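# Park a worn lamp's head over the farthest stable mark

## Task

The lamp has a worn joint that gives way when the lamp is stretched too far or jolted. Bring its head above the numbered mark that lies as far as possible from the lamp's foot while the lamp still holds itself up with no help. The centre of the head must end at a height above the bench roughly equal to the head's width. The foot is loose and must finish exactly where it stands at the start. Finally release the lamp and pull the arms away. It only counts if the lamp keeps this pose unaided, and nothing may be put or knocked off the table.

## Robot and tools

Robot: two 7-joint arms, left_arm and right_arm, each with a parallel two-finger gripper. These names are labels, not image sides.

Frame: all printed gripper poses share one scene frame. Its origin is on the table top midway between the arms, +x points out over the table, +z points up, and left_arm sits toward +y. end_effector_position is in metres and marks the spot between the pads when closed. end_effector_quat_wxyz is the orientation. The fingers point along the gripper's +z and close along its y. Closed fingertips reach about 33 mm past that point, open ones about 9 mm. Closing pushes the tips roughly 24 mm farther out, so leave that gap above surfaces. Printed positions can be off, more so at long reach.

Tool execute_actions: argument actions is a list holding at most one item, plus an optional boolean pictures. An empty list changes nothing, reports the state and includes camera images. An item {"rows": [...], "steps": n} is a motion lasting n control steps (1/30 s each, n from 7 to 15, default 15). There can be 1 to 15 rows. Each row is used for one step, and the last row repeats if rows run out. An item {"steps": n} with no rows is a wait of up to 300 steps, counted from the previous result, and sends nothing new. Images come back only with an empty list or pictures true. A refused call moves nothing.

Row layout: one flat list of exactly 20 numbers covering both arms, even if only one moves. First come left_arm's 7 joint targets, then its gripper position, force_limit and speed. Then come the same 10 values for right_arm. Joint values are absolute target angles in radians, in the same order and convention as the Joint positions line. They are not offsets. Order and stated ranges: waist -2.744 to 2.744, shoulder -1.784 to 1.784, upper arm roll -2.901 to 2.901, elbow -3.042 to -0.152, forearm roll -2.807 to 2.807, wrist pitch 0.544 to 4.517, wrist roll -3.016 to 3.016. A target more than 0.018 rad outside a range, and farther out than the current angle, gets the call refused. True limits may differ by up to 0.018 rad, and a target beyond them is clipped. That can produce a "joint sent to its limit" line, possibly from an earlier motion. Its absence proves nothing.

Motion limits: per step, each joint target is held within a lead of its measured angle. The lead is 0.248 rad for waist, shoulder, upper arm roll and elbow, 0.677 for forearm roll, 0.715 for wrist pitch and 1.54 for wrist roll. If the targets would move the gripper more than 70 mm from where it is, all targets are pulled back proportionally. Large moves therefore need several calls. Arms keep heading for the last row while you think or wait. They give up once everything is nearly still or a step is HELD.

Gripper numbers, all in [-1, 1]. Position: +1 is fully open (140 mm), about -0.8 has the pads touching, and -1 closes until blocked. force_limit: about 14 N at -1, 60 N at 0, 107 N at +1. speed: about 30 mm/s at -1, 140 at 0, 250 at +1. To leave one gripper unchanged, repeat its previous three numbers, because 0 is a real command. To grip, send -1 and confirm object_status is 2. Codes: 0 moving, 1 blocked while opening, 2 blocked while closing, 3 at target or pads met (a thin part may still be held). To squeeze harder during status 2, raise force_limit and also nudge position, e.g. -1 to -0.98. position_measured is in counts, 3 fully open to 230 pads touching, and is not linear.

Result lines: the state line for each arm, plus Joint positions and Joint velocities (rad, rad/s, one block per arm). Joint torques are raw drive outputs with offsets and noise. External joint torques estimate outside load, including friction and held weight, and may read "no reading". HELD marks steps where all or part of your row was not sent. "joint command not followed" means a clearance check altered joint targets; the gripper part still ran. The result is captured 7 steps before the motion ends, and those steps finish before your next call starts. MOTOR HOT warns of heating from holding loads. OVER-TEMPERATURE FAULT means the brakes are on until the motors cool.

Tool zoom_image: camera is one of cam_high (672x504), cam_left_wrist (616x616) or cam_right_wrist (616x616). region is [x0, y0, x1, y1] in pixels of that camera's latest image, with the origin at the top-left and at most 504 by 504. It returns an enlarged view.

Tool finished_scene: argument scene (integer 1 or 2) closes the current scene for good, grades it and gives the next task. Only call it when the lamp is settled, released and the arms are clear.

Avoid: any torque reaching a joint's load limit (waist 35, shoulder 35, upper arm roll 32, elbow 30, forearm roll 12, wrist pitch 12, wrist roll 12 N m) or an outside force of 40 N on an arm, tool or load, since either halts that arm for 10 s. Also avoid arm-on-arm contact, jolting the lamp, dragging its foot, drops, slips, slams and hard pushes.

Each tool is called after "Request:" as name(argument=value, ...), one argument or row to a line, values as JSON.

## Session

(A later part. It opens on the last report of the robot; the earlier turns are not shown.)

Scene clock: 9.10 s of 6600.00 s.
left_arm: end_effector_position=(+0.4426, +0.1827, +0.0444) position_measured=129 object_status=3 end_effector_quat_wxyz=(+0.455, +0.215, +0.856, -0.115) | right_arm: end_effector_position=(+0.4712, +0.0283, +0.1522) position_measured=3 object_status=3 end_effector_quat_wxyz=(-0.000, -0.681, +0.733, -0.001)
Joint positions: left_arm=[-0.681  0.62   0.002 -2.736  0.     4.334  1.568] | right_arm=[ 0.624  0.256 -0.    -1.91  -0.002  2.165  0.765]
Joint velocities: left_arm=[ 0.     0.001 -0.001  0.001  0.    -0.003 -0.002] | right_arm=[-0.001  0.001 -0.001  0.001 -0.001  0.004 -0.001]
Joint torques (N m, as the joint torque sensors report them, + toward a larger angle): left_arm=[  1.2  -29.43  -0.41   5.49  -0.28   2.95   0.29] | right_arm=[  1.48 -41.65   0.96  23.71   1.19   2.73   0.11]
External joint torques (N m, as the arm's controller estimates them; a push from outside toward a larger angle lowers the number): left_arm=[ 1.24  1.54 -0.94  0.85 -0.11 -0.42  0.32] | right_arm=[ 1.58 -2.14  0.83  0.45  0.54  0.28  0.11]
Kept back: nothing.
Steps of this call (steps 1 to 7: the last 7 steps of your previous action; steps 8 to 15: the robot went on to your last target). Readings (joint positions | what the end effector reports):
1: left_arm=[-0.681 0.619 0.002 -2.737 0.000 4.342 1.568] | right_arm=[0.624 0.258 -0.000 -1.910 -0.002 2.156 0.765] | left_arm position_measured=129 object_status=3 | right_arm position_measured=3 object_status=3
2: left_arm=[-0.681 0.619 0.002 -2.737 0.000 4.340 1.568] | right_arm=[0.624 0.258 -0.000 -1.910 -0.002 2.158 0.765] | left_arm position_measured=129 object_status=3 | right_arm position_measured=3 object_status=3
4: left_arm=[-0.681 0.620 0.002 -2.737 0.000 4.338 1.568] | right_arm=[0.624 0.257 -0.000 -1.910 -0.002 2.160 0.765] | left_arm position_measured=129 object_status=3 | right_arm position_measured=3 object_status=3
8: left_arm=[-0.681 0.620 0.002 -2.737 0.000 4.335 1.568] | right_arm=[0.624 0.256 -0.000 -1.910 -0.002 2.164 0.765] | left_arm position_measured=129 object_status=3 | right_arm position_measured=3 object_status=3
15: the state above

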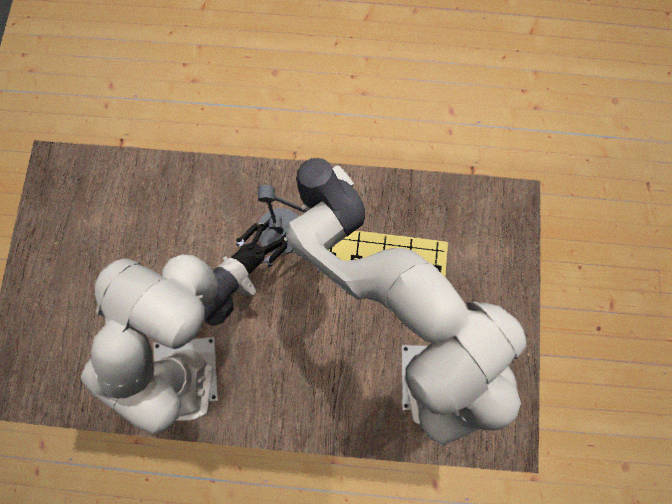

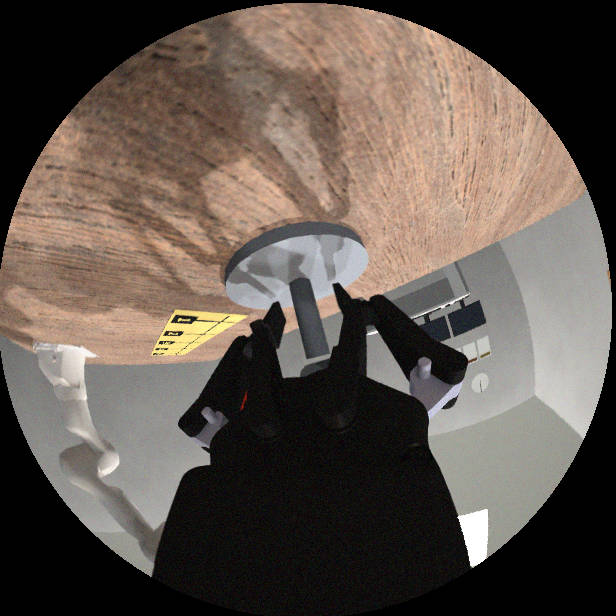

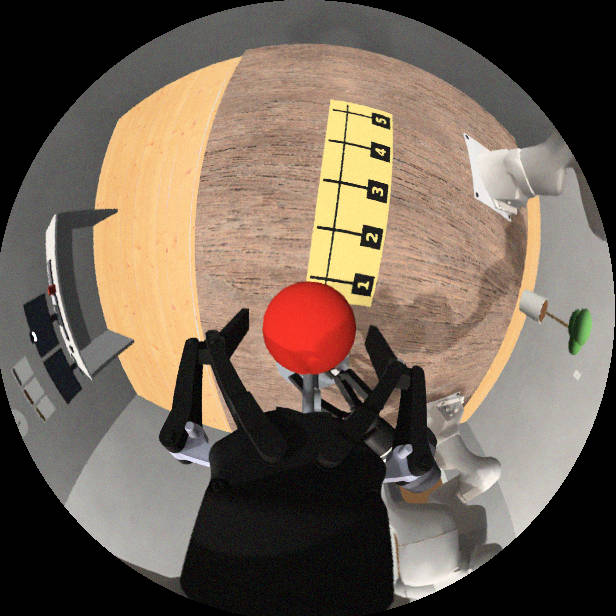

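Request:
execute_actions(
  actions=[
    {"rows":[[-0.686,0.622,0,-2.735,0,4.332,1.571,-1,-0.5,-0.6,0.626,0.255,0,-1.91,0,2.163,0.77,-1,-0.6,-0.6]],"steps":15},
  ],
)

Request:
execute_actions(
  actions=[
    {"steps":18},
  ],
)

Request:
execute_actions(
  actions=[
    {"rows":[[-0.682,0.622,0,-2.735,0,4.332,1.571,-1,-0.5,-0.6,0.603,0.22,0,-1.968,0,2.188,0.74,-1,-0.6,-0.6]],"steps":9},
  ],
)

Request:
execute_actions(
  actions=[
    {"rows":[[-0.682,0.622,0,-2.735,0,4.332,1.571,-1,-0.5,-0.6,0.58,0.185,0,-2.025,0,2.21,0.72,-1,-0.6,-0.6]],"steps":9},
  ],
)

Request:
execute_actions(
  actions=[
    {"rows":[[-0.682,0.622,0,-2.735,0,4.332,1.571,-1,-0.5,-0.6,0.555,0.152,0,-2.08,0,2.232,0.69,-1,-0.6,-0.6]],"steps":9},
  ],
)

Request:
execute_actions(
  actions=[
    {"rows":[[-0.682,0.622,0,-2.735,0,4.332,1.571,-1,-0.5,-0.6,0.528,0.124,0,-2.135,0,2.259,0.66,-1,-0.6,-0.6]],"steps":9},
  ],
)

Request:
execute_actions(
  actions=[
    {"rows":[[-0.682,0.622,0,-2.735,0,4.332,1.571,-1,-0.5,-0.6,0.5,0.097,0,-2.189,0,2.286,0.63,-1,-0.6,-0.6]],"steps":9},
  ],
)

Request:
execute_actions(
  actions=[
    {"rows":[[-0.682,0.622,0,-2.735,0,4.332,1.571,-1,-0.5,-0.6,0.471,0.071,0,-2.241,0,2.312,0.6,-1,-0.6,-0.6]],"steps":9},
  ],
)

Request:
execute_actions(
  actions=[
    {"rows":[[-0.682,0.622,0,-2.735,0,4.332,1.571,-1,-0.5,-0.6,0.436,0.049,0,-2.291,0,2.34,0.565,-1,-0.6,-0.6]],"steps":9},
  ],
)

Request:
execute_actions(
  actions=[
    {"rows":[[-0.682,0.622,0,-2.735,0,4.332,1.571,-1,-0.5,-0.6,0.399,0.028,0,-2.339,0,2.367,0.53,-1,-0.6,-0.6]],"steps":9},
  ],
)

Request:
execute_actions(
  actions=[
    {"rows":[[-0.682,0.622,0,-2.735,0,4.332,1.571,-1,-0.5,-0.6,0.361,0.009,0,-2.385,0,2.394,0.495,-1,-0.6,-0.6]],"steps":9},
  ],
)

Request:
execute_actions(
  actions=[
    {"rows":[[-0.682,0.622,0,-2.735,0,4.332,1.571,-1,-0.5,-0.6,0.321,-0.008,0,-2.427,0,2.419,0.46,-1,-0.6,-0.6]],"steps":15},
  ],
)

Request:
execute_actions(
  actions=[
    {"steps":15},
  ],
  pictures=true,
)

Scene clock: 10.53 s of 6600.00 s.
left_arm: end_effector_position=(+0.4417, +0.1811, +0.0442) position_measured=156 object_status=0 end_effector_quat_wxyz=(+0.455, +0.217, +0.856, -0.116) | right_arm: end_effector_position=(+0.4711, +0.0283, +0.1523) position_measured=30 object_status=0 end_effector_quat_wxyz=(-0.000, -0.681, +0.733, -0.001)
Joint positions: left_arm=[-0.684  0.62   0.002 -2.736  0.     4.333  1.568] | right_arm=[ 0.624  0.256 -0.    -1.91  -0.002  2.165  0.765]
Joint velocities: left_arm=[ 0.003 -0.001  0.001  0.001  0.001 -0.     0.   ] | right_arm=[ 0.     0.001 -0.001  0.001  0.    -0.002  0.001]
Joint torques (N m, as the joint torque sensors report them, + toward a larger angle): left_arm=[ -0.94 -29.77   0.2    6.07  -0.26   3.19   0.33] | right_arm=[  1.58 -41.25   0.75  23.66   1.21   2.13   0.11]
External joint torques (N m, as the arm's controller estimates them; a push from outside toward a larger angle lowers the number): left_arm=[-1.06  1.29 -0.49  1.4  -0.06 -0.2   0.35] | right_arm=[ 1.66 -1.72  0.59  0.37  0.55 -0.33  0.11]
Steps of this call (steps 1 to 15: the robot went on to your last target; steps 16 to 35: nothing new was sent; steps 36 to 43: the first 8 steps of this action). Readings (joint positions | what the end effector reports):
36: left_arm=[-0.682 0.620 0.002 -2.736 0.000 4.333 1.568] | right_arm=[0.624 0.256 -0.000 -1.910 -0.002 2.166 0.765] | left_arm position_measured=129 object_status=0 | right_arm position_measured=3 object_status=0
37: left_arm=[-0.683 0.620 0.002 -2.736 0.000 4.333 1.568] | right_arm=[0.624 0.256 -0.000 -1.910 -0.002 2.166 0.765] | left_arm position_measured=132 object_status=0 | right_arm position_measured=6 object_status=0
39: left_arm=[-0.684 0.620 0.002 -2.736 0.000 4.333 1.568] | right_arm=[0.624 0.256 -0.000 -1.910 -0.002 2.165 0.765] | left_arm position_measured=140 object_status=0 | right_arm position_measured=14 object_status=0
43: the state above

Scene clock: 11.13 s of 6600.00 s.
left_arm: end_effector_position=(+0.4417, +0.1810, +0.0442) position_measured=196 object_status=2 end_effector_quat_wxyz=(+0.455, +0.219, +0.856, -0.115) | right_arm: end_effector_position=(+0.4709, +0.0283, +0.1526) position_measured=78 object_status=2 end_effector_quat_wxyz=(-0.001, -0.681, +0.733, -0.001)
Joint positions: left_arm=[-0.685  0.62   0.002 -2.736  0.     4.333  1.572] | right_arm=[ 0.624  0.255 -0.    -1.91  -0.002  2.164  0.765]
Joint velocities: left_arm=[-0.003 -0.     0.001  0.     0.001  0.     0.004] | right_arm=[ 0.     0.    -0.    -0.001  0.001  0.    -0.002]
Joint torques (N m, as the joint torque sensors report them, + toward a larger angle): left_arm=[ -0.37 -29.22   0.17   5.47  -0.21   3.25   0.01] | right_arm=[  1.48 -41.02   0.61  23.63   1.25   2.31   0.1 ]
External joint torques (N m, as the arm's controller estimates them; a push from outside toward a larger angle lowers the number): left_arm=[-0.33  1.8  -0.38  0.83 -0.04 -0.14  0.02] | right_arm=[ 1.56 -1.52  0.46  0.38  0.59 -0.14  0.1 ]
Kept back: nothing.
Steps of this call (steps 1 to 7: the last 7 steps of your previous action; steps 8 to 15: the robot went on to your last target; steps 16 to 18: nothing new was sent). Readings (joint positions | what the end effector reports):
1: left_arm=[-0.684 0.620 0.002 -2.736 0.000 4.333 1.568] | right_arm=[0.624 0.256 -0.000 -1.910 -0.002 2.165 0.765] | left_arm position_measured=160 object_status=0 | right_arm position_measured=34 object_status=0
2: left_arm=[-0.684 0.620 0.002 -2.736 0.000 4.333 1.568] | right_arm=[0.624 0.256 -0.000 -1.910 -0.002 2.165 0.765] | left_arm position_measured=164 object_status=0 | right_arm position_measured=38 object_status=0
4: left_arm=[-0.684 0.620 0.002 -2.736 0.000 4.333 1.568] | right_arm=[0.624 0.256 -0.000 -1.910 -0.002 2.165 0.765] | left_arm position_measured=172 object_status=0 | right_arm position_measured=46 object_status=0
8: left_arm=[-0.684 0.620 0.002 -2.736 0.000 4.333 1.568] | right_arm=[0.624 0.256 -0.000 -1.910 -0.002 2.165 0.765] | left_arm position_measured=188 object_status=0 | right_arm position_measured=62 object_status=0
18: the state above
All arms were judged still, so your last target was given up. Only a new action makes them travel on or press farther. Fingers that are still opening or closing keep moving.

Scene clock: 11.20 s of 6600.00 s.
left_arm: end_effector_position=(+0.4415, +0.1802, +0.0445) position_measured=196 object_status=2 end_effector_quat_wxyz=(+0.455, +0.219, +0.855, -0.115) | right_arm: end_effector_position=(+0.4694, +0.0238, +0.1536) position_measured=78 object_status=2 end_effector_quat_wxyz=(+0.003, -0.679, +0.734, -0.000)
Joint positions: left_arm=[-0.684  0.62   0.001 -2.736  0.001  4.334  1.573] | right_arm=[ 0.617  0.237  0.002 -1.935 -0.001  2.178  0.765]
Joint velocities: left_arm=[ 0.001  0.006 -0.021 -0.     0.003 -0.011  0.02 ] | right_arm=[-0.129 -0.282 -0.001 -0.304  0.019  0.145 -0.01 ]
Joint torques (N m, as the joint torque sensors report them, + toward a larger angle): left_arm=[  1.89 -30.33   1.01   5.41  -0.53   3.24  -0.25] | right_arm=[ -1.92 -37.54  -0.69  18.01   0.3    0.3   -1.17]
External joint torques (N m, as the arm's controller estimates them; a push from outside toward a larger angle lowers the number): left_arm=[ 1.53  0.16  0.11  1.12 -0.33 -0.35 -0.26] | right_arm=[-0.57  1.59  1.31 -7.89 -0.28 -3.26 -1.31]
Steps of this call (steps 1 to 2: the first 2 steps of this action). Readings (joint positions | what the end effector reports):
1: left_arm=[-0.684 0.620 0.002 -2.736 0.001 4.334 1.572] | right_arm=[0.621 0.247 0.002 -1.922 -0.001 2.172 0.765] | left_arm position_measured=196 object_status=2 | right_arm position_measured=78 object_status=2
2: the state above

Scene clock: 11.50 s of 6600.00 s.
left_arm: end_effector_position=(+0.4414, +0.1788, +0.0452) position_measured=196 object_status=2 end_effector_quat_wxyz=(+0.456, +0.221, +0.854, -0.116) | right_arm: end_effector_position=(+0.4681, +0.0114, +0.1562) position_measured=78 object_status=2 end_effector_quat_wxyz=(+0.010, -0.675, +0.738, +0.001)
Joint positions: left_arm=[-0.685  0.62  -0.    -2.735  0.002  4.335  1.577] | right_arm=[ 0.599  0.198  0.004 -1.986  0.003  2.204  0.756]
Joint velocities: left_arm=[-0.005  0.    -0.011  0.006  0.005 -0.001  0.031] | right_arm=[-0.178 -0.273 -0.007 -0.349 -0.001  0.141 -0.04 ]
Joint torques (N m, as the joint torque sensors report them, + toward a larger angle): left_arm=[  1.98 -29.79   2.77   5.58  -0.78   2.85  -0.77] | right_arm=[ -1.94 -34.11  -2.19  16.65  -0.03  -0.12  -1.28]
External joint torques (N m, as the arm's controller estimates them; a push from outside toward a larger angle lowers the number): left_arm=[ 1.67  0.83  2.03  1.2  -0.69 -0.93 -0.72] | right_arm=[-0.44  3.01  0.29 -9.11 -0.68 -3.62 -1.68]
Steps of this call (steps 1 to 7: the last 7 steps of your previous action; steps 8 to 9: the first 2 steps of this action). Readings (joint positions | what the end effector reports):
8: left_arm=[-0.684 0.620 0.000 -2.735 0.001 4.334 1.576] | right_arm=[0.604 0.208 0.004 -1.972 0.003 2.198 0.757] | left_arm position_measured=196 object_status=2 | right_arm position_measured=78 object_status=2
9: the state above

Scene clock: 11.80 s of 6600.00 s.
left_arm: end_effector_position=(+0.4413, +0.1779, +0.0455) position_measured=196 object_status=2 end_effector_quat_wxyz=(+0.457, +0.224, +0.853, -0.115) | right_arm: end_effector_position=(+0.4674, -0.0059, +0.1552) position_measured=78 object_status=2 end_effector_quat_wxyz=(+0.014, -0.672, +0.740, +0.001)
Joint positions: left_arm=[-0.685  0.62  -0.001 -2.735  0.002  4.336  1.582] | right_arm=[ 0.575  0.163  0.005 -2.04   0.004  2.229  0.741]
Joint velocities: left_arm=[-0.005  0.    -0.009  0.004  0.006 -0.     0.022] | right_arm=[-0.198 -0.244 -0.028 -0.348  0.001  0.132 -0.078]
Joint torques (N m, as the joint torque sensors report them, + toward a larger angle): left_arm=[  3.02 -29.97   1.95   4.59  -0.86   2.79  -0.84] | right_arm=[ -2.11 -32.51  -1.53  15.87  -0.37  -0.38  -1.52]
External joint torques (N m, as the arm's controller estimates them; a push from outside toward a larger angle lowers the number): left_arm=[ 2.82  0.92  1.37  0.14 -0.82 -1.12 -0.78] | right_arm=[-0.04  3.08  1.05 -9.74 -1.02 -3.92 -1.99]
Steps of this call (steps 1 to 7: the last 7 steps of your previous action; steps 8 to 9: the first 2 steps of this action). Readings (joint positions | what the end effector reports):
8: left_arm=[-0.685 0.620 -0.001 -2.735 0.002 4.335 1.581] | right_arm=[0.581 0.172 0.006 -2.026 0.004 2.224 0.743] | left_arm position_measured=196 object_status=2 | right_arm position_measured=78 object_status=2
9: the state above

Scene clock: 12.10 s of 6600.00 s.
left_arm: end_effector_position=(+0.4411, +0.1774, +0.0457) position_measured=196 object_status=2 end_effector_quat_wxyz=(+0.457, +0.226, +0.853, -0.115) | right_arm: end_effector_position=(+0.4670, -0.0265, +0.1509) position_measured=78 object_status=2 end_effector_quat_wxyz=(+0.014, -0.669, +0.743, +0.001)
Joint positions: left_arm=[-0.685  0.62  -0.001 -2.734  0.003  4.336  1.585] | right_arm=[ 0.548  0.132  0.005 -2.094  0.005  2.255  0.719]
Joint velocities: left_arm=[-0.003 -0.    -0.004  0.002  0.004  0.004  0.016] | right_arm=[-0.207 -0.212 -0.03  -0.349  0.001  0.151 -0.084]
Joint torques (N m, as the joint torque sensors report them, + toward a larger angle): left_arm=[  1.   -29.79   3.1    5.46  -1.     2.73  -0.78] | right_arm=[ -0.97 -31.47  -1.32  14.86  -0.46  -0.61  -1.8 ]
External joint torques (N m, as the arm's controller estimates them; a push from outside toward a larger angle lowers the number): left_arm=[ 0.89  1.15  2.55  0.84 -0.91 -1.12 -0.72] | right_arm=[  1.06   2.37   1.28 -10.16  -1.11  -3.97  -2.28]
Steps of this call (steps 1 to 7: the last 7 steps of your previous action; steps 8 to 9: the first 2 steps of this action). Readings (joint positions | what the end effector reports):
8: left_arm=[-0.685 0.620 -0.001 -2.734 0.003 4.335 1.584] | right_arm=[0.554 0.140 0.005 -2.081 0.005 2.249 0.721] | left_arm position_measured=196 object_status=2 | right_arm position_measured=78 object_status=2
9: the state above

Scene clock: 12.40 s of 6600.00 s.
left_arm: end_effector_position=(+0.4409, +0.1772, +0.0458) position_measured=196 object_status=2 end_effector_quat_wxyz=(+0.457, +0.226, +0.852, -0.115) | right_arm: end_effector_position=(+0.4660, -0.0479, +0.1446) position_measured=78 object_status=2 end_effector_quat_wxyz=(+0.014, -0.667, +0.745, +0.000)
Joint positions: left_arm=[-0.685  0.62  -0.002 -2.735  0.003  4.336  1.586] | right_arm=[ 0.519  0.105  0.003 -2.149  0.005  2.282  0.696]
Joint velocities: left_arm=[-0.    -0.    -0.001 -0.     0.001 -0.     0.008] | right_arm=[-0.208 -0.207 -0.024 -0.351  0.     0.143 -0.089]
Joint torques (N m, as the joint torque sensors report them, + toward a larger angle): left_arm=[  2.08 -29.73   2.34   4.33  -0.97   2.7   -0.88] | right_arm=[ -0.87 -30.26  -0.24  15.27  -0.6   -0.46  -2.08]
External joint torques (N m, as the arm's controller estimates them; a push from outside toward a larger angle lowers the number): left_arm=[ 1.86  1.19  1.7  -0.31 -0.84 -0.98 -0.85] | right_arm=[ 0.52  2.09  1.9  -9.34 -1.26 -3.62 -2.4 ]
Steps of this call (steps 1 to 7: the last 7 steps of your previous action; steps 8 to 9: the first 2 steps of this action). Readings (joint positions | what the end effector reports):
8: left_arm=[-0.685 0.620 -0.002 -2.735 0.003 4.336 1.586] | right_arm=[0.526 0.113 0.003 -2.135 0.005 2.276 0.698] | left_arm position_measured=196 object_status=2 | right_arm position_measured=78 object_status=2
9: the state above

Scene clock: 12.70 s of 6600.00 s.
left_arm: end_effector_position=(+0.4408, +0.1771, +0.0456) position_measured=196 object_status=2 end_effector_quat_wxyz=(+0.457, +0.227, +0.852, -0.115) | right_arm: end_effector_position=(+0.4642, -0.0689, +0.1382) position_measured=78 object_status=2 end_effector_quat_wxyz=(+0.015, -0.664, +0.747, -0.000)
Joint positions: left_arm=[-0.685  0.62  -0.002 -2.735  0.003  4.336  1.587] | right_arm=[ 0.49   0.078  0.003 -2.202  0.006  2.309  0.672]
Joint velocities: left_arm=[ 0.001 -0.     0.    -0.     0.001 -0.001 -0.001] | right_arm=[-0.209 -0.2   -0.019 -0.341 -0.002  0.139 -0.093]
Joint torques (N m, as the joint torque sensors report them, + toward a larger angle): left_arm=[  2.24 -29.46   2.7    4.92  -1.23   2.67  -0.69] | right_arm=[ -0.93 -29.32  -0.06  15.52  -0.65  -0.43  -2.48]
External joint torques (N m, as the arm's controller estimates them; a push from outside toward a larger angle lowers the number): left_arm=[ 2.1   1.51  2.09  0.27 -1.02 -0.74 -0.67] | right_arm=[ 0.17  2.21  1.95 -8.99 -1.31 -3.42 -2.62]
Steps of this call (steps 1 to 7: the last 7 steps of your previous action; steps 8 to 9: the first 2 steps of this action). Readings (joint positions | what the end effector reports):
8: left_arm=[-0.685 0.620 -0.002 -2.735 0.003 4.336 1.587] | right_arm=[0.496 0.086 0.003 -2.188 0.006 2.304 0.675] | left_arm position_measured=196 object_status=2 | right_arm position_measured=78 object_status=2
9: the state above

Scene clock: 13.00 s of 6600.00 s.
left_arm: end_effector_position=(+0.4406, +0.1771, +0.0454) position_measured=196 object_status=2 end_effector_quat_wxyz=(+0.457, +0.227, +0.852, -0.115) | right_arm: end_effector_position=(+0.4625, -0.0900, +0.1317) position_measured=78 object_status=2 end_effector_quat_wxyz=(+0.015, -0.662, +0.749, -0.001)
Joint positions: left_arm=[-0.685  0.62  -0.002 -2.735  0.003  4.336  1.587] | right_arm=[ 0.458  0.054  0.003 -2.253  0.006  2.336  0.646]
Joint velocities: left_arm=[-0.    -0.003 -0.001  0.    -0.    -0.    -0.002] | right_arm=[-0.245 -0.171 -0.017 -0.336 -0.001  0.138 -0.122]
Joint torques (N m, as the joint torque sensors report them, + toward a larger angle): left_arm=[  2.32 -30.12   3.21   5.43  -1.02   2.71  -0.63] | right_arm=[ -0.92 -27.35  -1.17  14.57  -0.75  -0.31  -2.41]
External joint torques (N m, as the arm's controller estimates them; a push from outside toward a larger angle lowers the number): left_arm=[ 2.24  0.96  2.67  0.76 -0.85 -0.71 -0.61] | right_arm=[ 0.07  2.61  0.89 -9.23 -1.4  -3.24 -2.61]
Steps of this call (steps 1 to 7: the last 7 steps of your previous action; steps 8 to 9: the first 2 steps of this action). Readings (joint positions | what the end effector reports):
8: left_arm=[-0.685 0.620 -0.002 -2.735 0.003 4.336 1.587] | right_arm=[0.466 0.061 0.003 -2.240 0.006 2.331 0.649] | left_arm position_measured=196 object_status=2 | right_arm position_measured=78 object_status=2
9: the state above

Scene clock: 13.30 s of 6600.00 s.
left_arm: end_effector_position=(+0.4404, +0.1772, +0.0452) position_measured=196 object_status=2 end_effector_quat_wxyz=(+0.456, +0.227, +0.853, -0.115) | right_arm: end_effector_position=(+0.4609, -0.1125, +0.1242) position_measured=78 object_status=2 end_effector_quat_wxyz=(+0.015, -0.660, +0.751, -0.001)
Joint positions: left_arm=[-0.685  0.62  -0.002 -2.735  0.004  4.335  1.587] | right_arm=[ 0.422  0.033  0.003 -2.302  0.006  2.364  0.615]
Joint velocities: left_arm=[0.001 0.    0.001 0.004 0.    0.001 0.002] | right_arm=[-0.259 -0.165 -0.019 -0.322  0.     0.132 -0.133]
Joint torques (N m, as the joint torque sensors report them, + toward a larger angle): left_arm=[  2.16 -29.41   2.63   5.2   -1.07   2.9   -0.73] | right_arm=[ -1.69 -27.11  -0.68  14.92  -0.83  -0.38  -2.33]
External joint torques (N m, as the arm's controller estimates them; a push from outside toward a larger angle lowers the number): left_arm=[ 1.99  1.54  2.04  0.63 -0.87 -0.54 -0.71] | right_arm=[-0.88  1.99  1.23 -8.7  -1.49 -3.32 -2.57]
Steps of this call (steps 1 to 7: the last 7 steps of your previous action; steps 8 to 9: the first 2 steps of this action). Readings (joint positions | what the end effector reports):
8: left_arm=[-0.685 0.620 -0.002 -2.735 0.004 4.335 1.587] | right_arm=[0.431 0.040 0.003 -2.289 0.006 2.359 0.619] | left_arm position_measured=196 object_status=2 | right_arm position_measured=78 object_status=2
9: the state above

Scene clock: 13.60 s of 6600.00 s.
left_arm: end_effector_position=(+0.4403, +0.1772, +0.0450) position_measured=196 object_status=2 end_effector_quat_wxyz=(+0.456, +0.227, +0.853, -0.115) | right_arm: end_effector_position=(+0.4591, -0.1349, +0.1171) position_measured=78 object_status=2 end_effector_quat_wxyz=(+0.015, -0.659, +0.752, -0.002)
Joint positions: left_arm=[-0.685  0.62  -0.002 -2.735  0.004  4.335  1.586] | right_arm=[ 0.385  0.013  0.003 -2.349  0.006  2.391  0.582]
Joint velocities: left_arm=[-0.    -0.     0.001  0.003  0.001 -0.001 -0.002] | right_arm=[-0.266 -0.15  -0.022 -0.311  0.001  0.129 -0.138]
Joint torques (N m, as the joint torque sensors report them, + toward a larger angle): left_arm=[  1.81 -29.43   2.84   4.08  -1.02   2.86  -0.61] | right_arm=[ -1.57 -26.21  -1.18  14.15  -0.88  -0.27  -2.48]
External joint torques (N m, as the arm's controller estimates them; a push from outside toward a larger angle lowers the number): left_arm=[ 1.68  1.44  2.27 -0.47 -0.82 -0.56 -0.59] | right_arm=[-0.9   1.89  0.57 -9.03 -1.53 -3.17 -2.72]
Steps of this call (steps 1 to 7: the last 7 steps of your previous action; steps 8 to 9: the first 2 steps of this action). Readings (joint positions | what the end effector reports):
8: left_arm=[-0.685 0.620 -0.002 -2.736 0.004 4.335 1.586] | right_arm=[0.394 0.019 0.003 -2.337 0.006 2.386 0.586] | left_arm position_measured=196 object_status=2 | right_arm position_measured=78 object_status=2
9: the state above

Scene clock: 14.10 s of 6600.00 s.
left_arm: end_effector_position=(+0.4401, +0.1772, +0.0448) position_measured=196 object_status=2 end_effector_quat_wxyz=(+0.456, +0.226, +0.853, -0.116) | right_arm: end_effector_position=(+0.4567, -0.1712, +0.1055) position_measured=78 object_status=2 end_effector_quat_wxyz=(+0.014, -0.657, +0.754, -0.003)
Joint positions: left_arm=[-0.685  0.62  -0.002 -2.735  0.004  4.334  1.583] | right_arm=[ 0.324 -0.011  0.    -2.415  0.006  2.432  0.524]
Joint velocities: left_arm=[-0.001  0.002 -0.002 -0.007 -0.    -0.    -0.006] | right_arm=[-0.011 -0.011  0.001 -0.015 -0.001  0.041 -0.059]
Joint torques (N m, as the joint torque sensors report them, + toward a larger angle): left_arm=[  2.35 -29.91   2.74   6.69  -0.97   2.97  -0.44] | right_arm=[ -1.13 -27.01   0.02  14.64  -0.96  -0.4   -2.55]
External joint torques (N m, as the arm's controller estimates them; a push from outside toward a larger angle lowers the number): left_arm=[ 2.43  1.1   2.28  2.03 -0.81 -0.38 -0.44] | right_arm=[-1.66  1.67 -0.6  -6.76 -1.47 -3.01 -2.52]
Steps of this call (steps 1 to 7: the last 7 steps of your previous action; steps 8 to 15: the first 8 steps of this action). Readings (joint positions | what the end effector reports):
8: left_arm=[-0.685 0.620 -0.002 -2.736 0.004 4.334 1.584] | right_arm=[0.356 0.000 0.003 -2.382 0.006 2.414 0.552] | left_arm position_measured=196 object_status=2 | right_arm position_measured=78 object_status=2
9: left_arm=[-0.685 0.620 -0.002 -2.735 0.004 4.335 1.584] | right_arm=[0.346 -0.005 0.004 -2.393 0.006 2.418 0.548] | left_arm position_measured=196 object_status=2 | right_arm position_measured=78 object_status=2
11: left_arm=[-0.685 0.620 -0.002 -2.735 0.004 4.335 1.584] | right_arm=[0.332 -0.010 0.001 -2.407 0.006 2.424 0.537] | left_arm position_measured=196 object_status=2 | right_arm position_measured=78 object_status=2
15: the state above

Scene clock: 14.60 s of 6600.00 s.
left_arm: end_effector_position=(+0.4398, +0.1772, +0.0446) position_measured=196 object_status=2 end_effector_quat_wxyz=(+0.455, +0.225, +0.854, -0.116) | right_arm: end_effector_position=(+0.4577, -0.1715, +0.1059) position_measured=78 object_status=2 end_effector_quat_wxyz=(+0.016, -0.659, +0.752, -0.003)
Joint positions: left_arm=[-0.685  0.62  -0.002 -2.736  0.004  4.334  1.581] | right_arm=[ 0.323 -0.012  0.    -2.416  0.007  2.436  0.516]
Joint velocities: left_arm=[-0.     0.001 -0.    -0.001 -0.001 -0.    -0.001] | right_arm=[-0.     0.     0.001 -0.001  0.     0.001 -0.002]
Joint torques (N m, as the joint torque sensors report them, + toward a larger angle): left_arm=[  2.27 -30.04   2.64   5.64  -1.02   3.02  -0.38] | right_arm=[ -0.8  -27.48  -0.03  14.23  -1.02  -0.07  -2.92]
External joint torques (N m, as the arm's controller estimates them; a push from outside toward a larger angle lowers the number): left_arm=[ 2.22  0.91  2.08  1.05 -0.84 -0.36 -0.36] | right_arm=[-0.82  0.97 -0.04 -6.86 -1.55 -2.6  -2.92]
Kept back: nothing.
Steps of this call (steps 1 to 7: the last 7 steps of your previous action; steps 8 to 15: the robot went on to your last target). Readings (joint positions | what the end effector reports):
1: left_arm=[-0.685 0.620 -0.002 -2.736 0.004 4.334 1.583] | right_arm=[0.324 -0.012 0.000 -2.415 0.006 2.433 0.522] | left_arm position_measured=196 object_status=2 | right_arm position_measured=78 object_status=2
2: left_arm=[-0.685 0.620 -0.002 -2.736 0.004 4.334 1.583] | right_arm=[0.324 -0.012 0.000 -2.415 0.006 2.434 0.521] | left_arm position_measured=196 object_status=2 | right_arm position_measured=78 object_status=2
4: left_arm=[-0.685 0.620 -0.002 -2.736 0.004 4.334 1.582] | right_arm=[0.323 -0.012 0.000 -2.416 0.006 2.435 0.519] | left_arm position_measured=196 object_status=2 | right_arm position_measured=78 object_status=2
8: left_arm=[-0.685 0.620 -0.002 -2.736 0.004 4.334 1.581] | right_arm=[0.323 -0.012 0.000 -2.416 0.007 2.435 0.517] | left_arm position_measured=196 object_status=2 | right_arm position_measured=78 object_status=2
15: the state above
All arms were judged still, so your last target was given up. Only a new action makes them travel on or press farther. Fingers that are still opening or closing keep moving.

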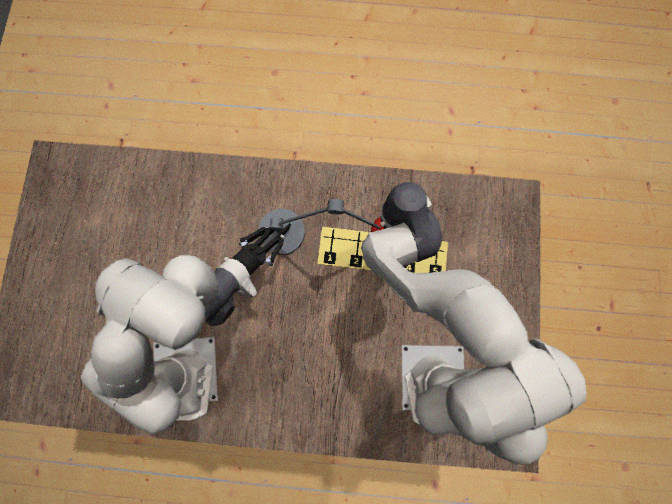

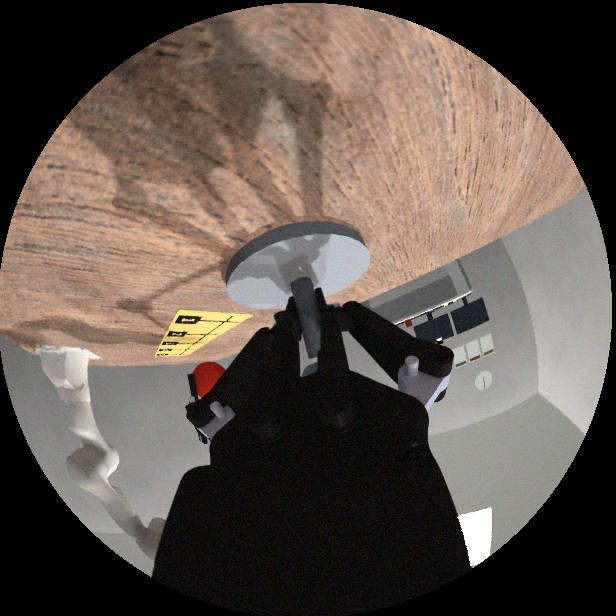

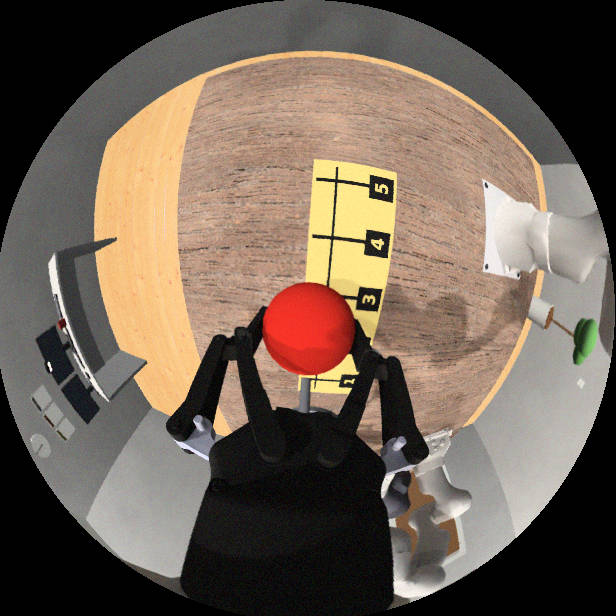

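Request:
execute_actions(
  actions=[
    {"rows":[[-0.684,0.622,0,-2.735,0,4.332,1.571,-1,-0.5,-0.6,0.323,-0.012,0,-2.416,0.006,2.435,0.515,-1,-0.6,-0.6]],"steps":12},
  ],
)

Request:
execute_actions(
  actions=[
    {"rows":[[-0.684,0.622,0,-2.735,0,4.332,1.571,-1,-0.5,-0.6,0.323,-0.012,0,-2.416,0.006,2.435,0.515,0.62,-0.6,-1]],"steps":15},
  ],
)

Request:
execute_actions(
  actions=[
    {"steps":120},
  ],
  pictures=true,
)

Scene clock: 15.07 s of 6600.00 s.
left_arm: end_effector_position=(+0.4397, +0.1773, +0.0444) position_measured=196 object_status=2 end_effector_quat_wxyz=(+0.455, +0.224, +0.854, -0.116) | right_arm: end_effector_position=(+0.4584, -0.1712, +0.1065) position_measured=78 object_status=2 end_effector_quat_wxyz=(+0.017, -0.658, +0.753, -0.003)
Joint positions: left_arm=[-0.685  0.62  -0.002 -2.736  0.003  4.334  1.58 ] | right_arm=[ 0.323 -0.013  0.    -2.415  0.007  2.437  0.519]
Joint velocities: left_arm=[ 0.     0.001  0.002  0.001 -0.001  0.001 -0.005] | right_arm=[-0.001  0.    -0.     0.    -0.001  0.001  0.   ]
Joint torques (N m, as the joint torque sensors report them, + toward a larger angle): left_arm=[  1.49 -30.89   2.71   5.59  -1.07   3.03  -0.37] | right_arm=[  0.27 -29.06   0.09  21.29   0.28   2.21  -0.43]
External joint torques (N m, as the arm's controller estimates them; a push from outside toward a larger angle lowers the number): left_arm=[ 1.42 -0.01  2.14  1.   -0.88 -0.34 -0.34] | right_arm=[ 0.27 -0.59  0.1   0.14 -0.25 -0.34 -0.43]
Steps of this call (steps 1 to 9: nothing new was sent; steps 10 to 14: the first 5 steps of this action). Readings (joint positions | what the end effector reports):
10: left_arm=[-0.685 0.620 -0.002 -2.736 0.004 4.334 1.581] | right_arm=[0.323 -0.012 0.000 -2.416 0.007 2.437 0.518] | left_arm position_measured=196 object_status=2 | right_arm position_measured=78 object_status=2
11: left_arm=[-0.685 0.620 -0.002 -2.736 0.003 4.334 1.580] | right_arm=[0.323 -0.013 0.000 -2.415 0.007 2.437 0.519] | left_arm position_measured=196 object_status=2 | right_arm position_measured=78 object_status=2
13: left_arm=[-0.685 0.620 -0.002 -2.736 0.003 4.334 1.580] | right_arm=[0.323 -0.013 0.000 -2.415 0.007 2.437 0.519] | left_arm position_measured=196 object_status=2 | right_arm position_measured=78 object_status=2
14: the state above

Scene clock: 15.57 s of 6600.00 s.
left_arm: end_effector_position=(+0.4397, +0.1774, +0.0443) position_measured=196 object_status=2 end_effector_quat_wxyz=(+0.455, +0.224, +0.854, -0.117) | right_arm: end_effector_position=(+0.4583, -0.1711, +0.1065) position_measured=67 object_status=0 end_effector_quat_wxyz=(+0.017, -0.658, +0.753, -0.003)
Joint positions: left_arm=[-0.685  0.62  -0.002 -2.736  0.003  4.334  1.578] | right_arm=[ 0.323 -0.013  0.    -2.415  0.007  2.437  0.519]
Joint velocities: left_arm=[-0.001  0.002  0.001 -0.001  0.     0.    -0.001] | right_arm=[-0.001  0.001 -0.     0.002 -0.     0.001  0.002]
Joint torques (N m, as the joint torque sensors report them, + toward a larger angle): left_arm=[  0.59 -29.5    2.61   6.09  -1.04   3.    -0.19] | right_arm=[  0.74 -29.35  -0.12  21.14   0.25   2.23  -0.35]
External joint torques (N m, as the arm's controller estimates them; a push from outside toward a larger angle lowers the number): left_arm=[ 0.61  1.44  2.11  1.5  -0.87 -0.38 -0.17] | right_arm=[ 0.92 -0.84  0.07 -0.09 -0.28 -0.33 -0.34]
Steps of this call (steps 1 to 7: the last 7 steps of your previous action; steps 8 to 15: the first 8 steps of this action). Readings (joint positions | what the end effector reports):
8: left_arm=[-0.685 0.620 -0.002 -2.736 0.003 4.334 1.579] | right_arm=[0.323 -0.013 0.000 -2.415 0.007 2.437 0.519] | left_arm position_measured=196 object_status=2 | right_arm position_measured=78 object_status=0
9: left_arm=[-0.685 0.620 -0.002 -2.736 0.003 4.334 1.579] | right_arm=[0.323 -0.013 0.000 -2.415 0.007 2.437 0.519] | left_arm position_measured=196 object_status=2 | right_arm position_measured=78 object_status=0
11: left_arm=[-0.685 0.620 -0.002 -2.736 0.003 4.334 1.579] | right_arm=[0.323 -0.013 0.000 -2.415 0.007 2.437 0.519] | left_arm position_measured=196 object_status=2 | right_arm position_measured=74 object_status=0
15: the state above

Scene clock: 19.57 s of 6600.00 s.
left_arm: end_effector_position=(+0.4397, +0.1774, +0.0443) position_measured=196 object_status=2 end_effector_quat_wxyz=(+0.455, +0.223, +0.854, -0.117) | right_arm: end_effector_position=(+0.4583, -0.1711, +0.1064) position_measured=50 object_status=3 end_effector_quat_wxyz=(+0.017, -0.658, +0.753, -0.003)
Joint positions: left_arm=[-0.685  0.62  -0.002 -2.736  0.003  4.334  1.578] | right_arm=[ 0.323 -0.013  0.    -2.415  0.007  2.437  0.519]
Joint velocities: left_arm=[-0.001  0.     0.     0.001  0.001  0.     0.002] | right_arm=[-0.    -0.001  0.     0.001 -0.001  0.001 -0.001]
Joint torques (N m, as the joint torque sensors report them, + toward a larger angle): left_arm=[  1.31 -29.81   2.63   6.    -1.07   3.    -0.24] | right_arm=[  0.   -29.3   -0.27  20.78   0.24   2.24  -0.33]
External joint torques (N m, as the arm's controller estimates them; a push from outside toward a larger angle lowers the number): left_arm=[ 1.34  1.14  2.15  1.39 -0.9  -0.38 -0.22] | right_arm=[ 0.03 -0.71 -0.23 -0.45 -0.29 -0.32 -0.32]
Kept back: nothing.
Steps of this call (steps 1 to 7: the last 7 steps of your previous action; steps 8 to 15: the robot went on to your last target; steps 16 to 90: nothing new was sent; then 1.00 s passed at rest). Readings (joint positions | what the end effector reports):
1: left_arm=[-0.685 0.620 -0.002 -2.736 0.003 4.334 1.578] | right_arm=[0.323 -0.013 0.000 -2.415 0.007 2.437 0.519] | left_arm position_measured=196 object_status=2 | right_arm position_measured=65 object_status=0
2: left_arm=[-0.685 0.620 -0.002 -2.736 0.003 4.334 1.578] | right_arm=[0.323 -0.013 0.000 -2.415 0.007 2.437 0.519] | left_arm position_measured=196 object_status=2 | right_arm position_measured=64 object_status=0
4: left_arm=[-0.685 0.620 -0.002 -2.736 0.003 4.334 1.578] | right_arm=[0.323 -0.013 0.000 -2.415 0.007 2.437 0.519] | left_arm position_measured=196 object_status=2 | right_arm position_measured=61 object_status=0
8: left_arm=[-0.685 0.620 -0.002 -2.736 0.003 4.334 1.578] | right_arm=[0.323 -0.013 0.000 -2.415 0.007 2.437 0.519] | left_arm position_measured=196 object_status=2 | right_arm position_measured=54 object_status=0
90: the state above
All arms were judged still, so your last target was given up. Only a new action makes them travel on or press farther. Fingers that are still opening or closing keep moving.

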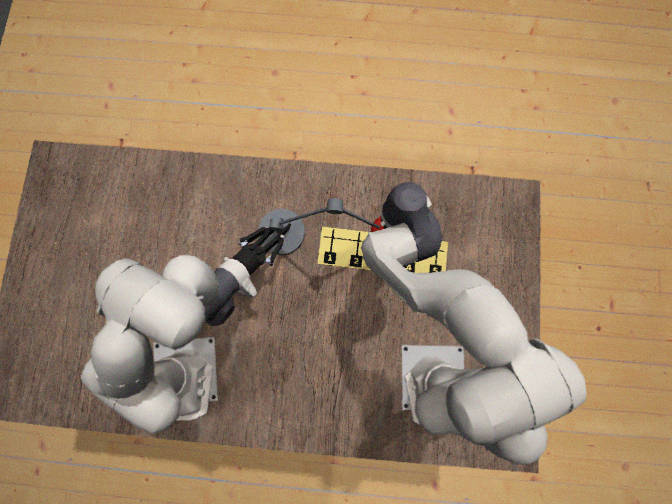

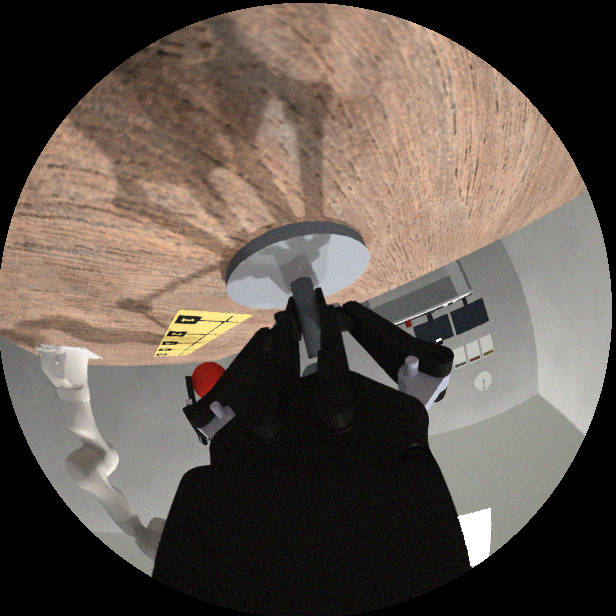

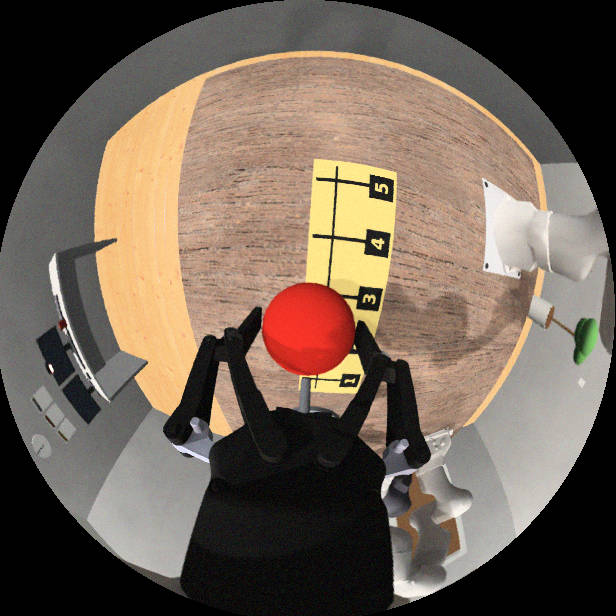

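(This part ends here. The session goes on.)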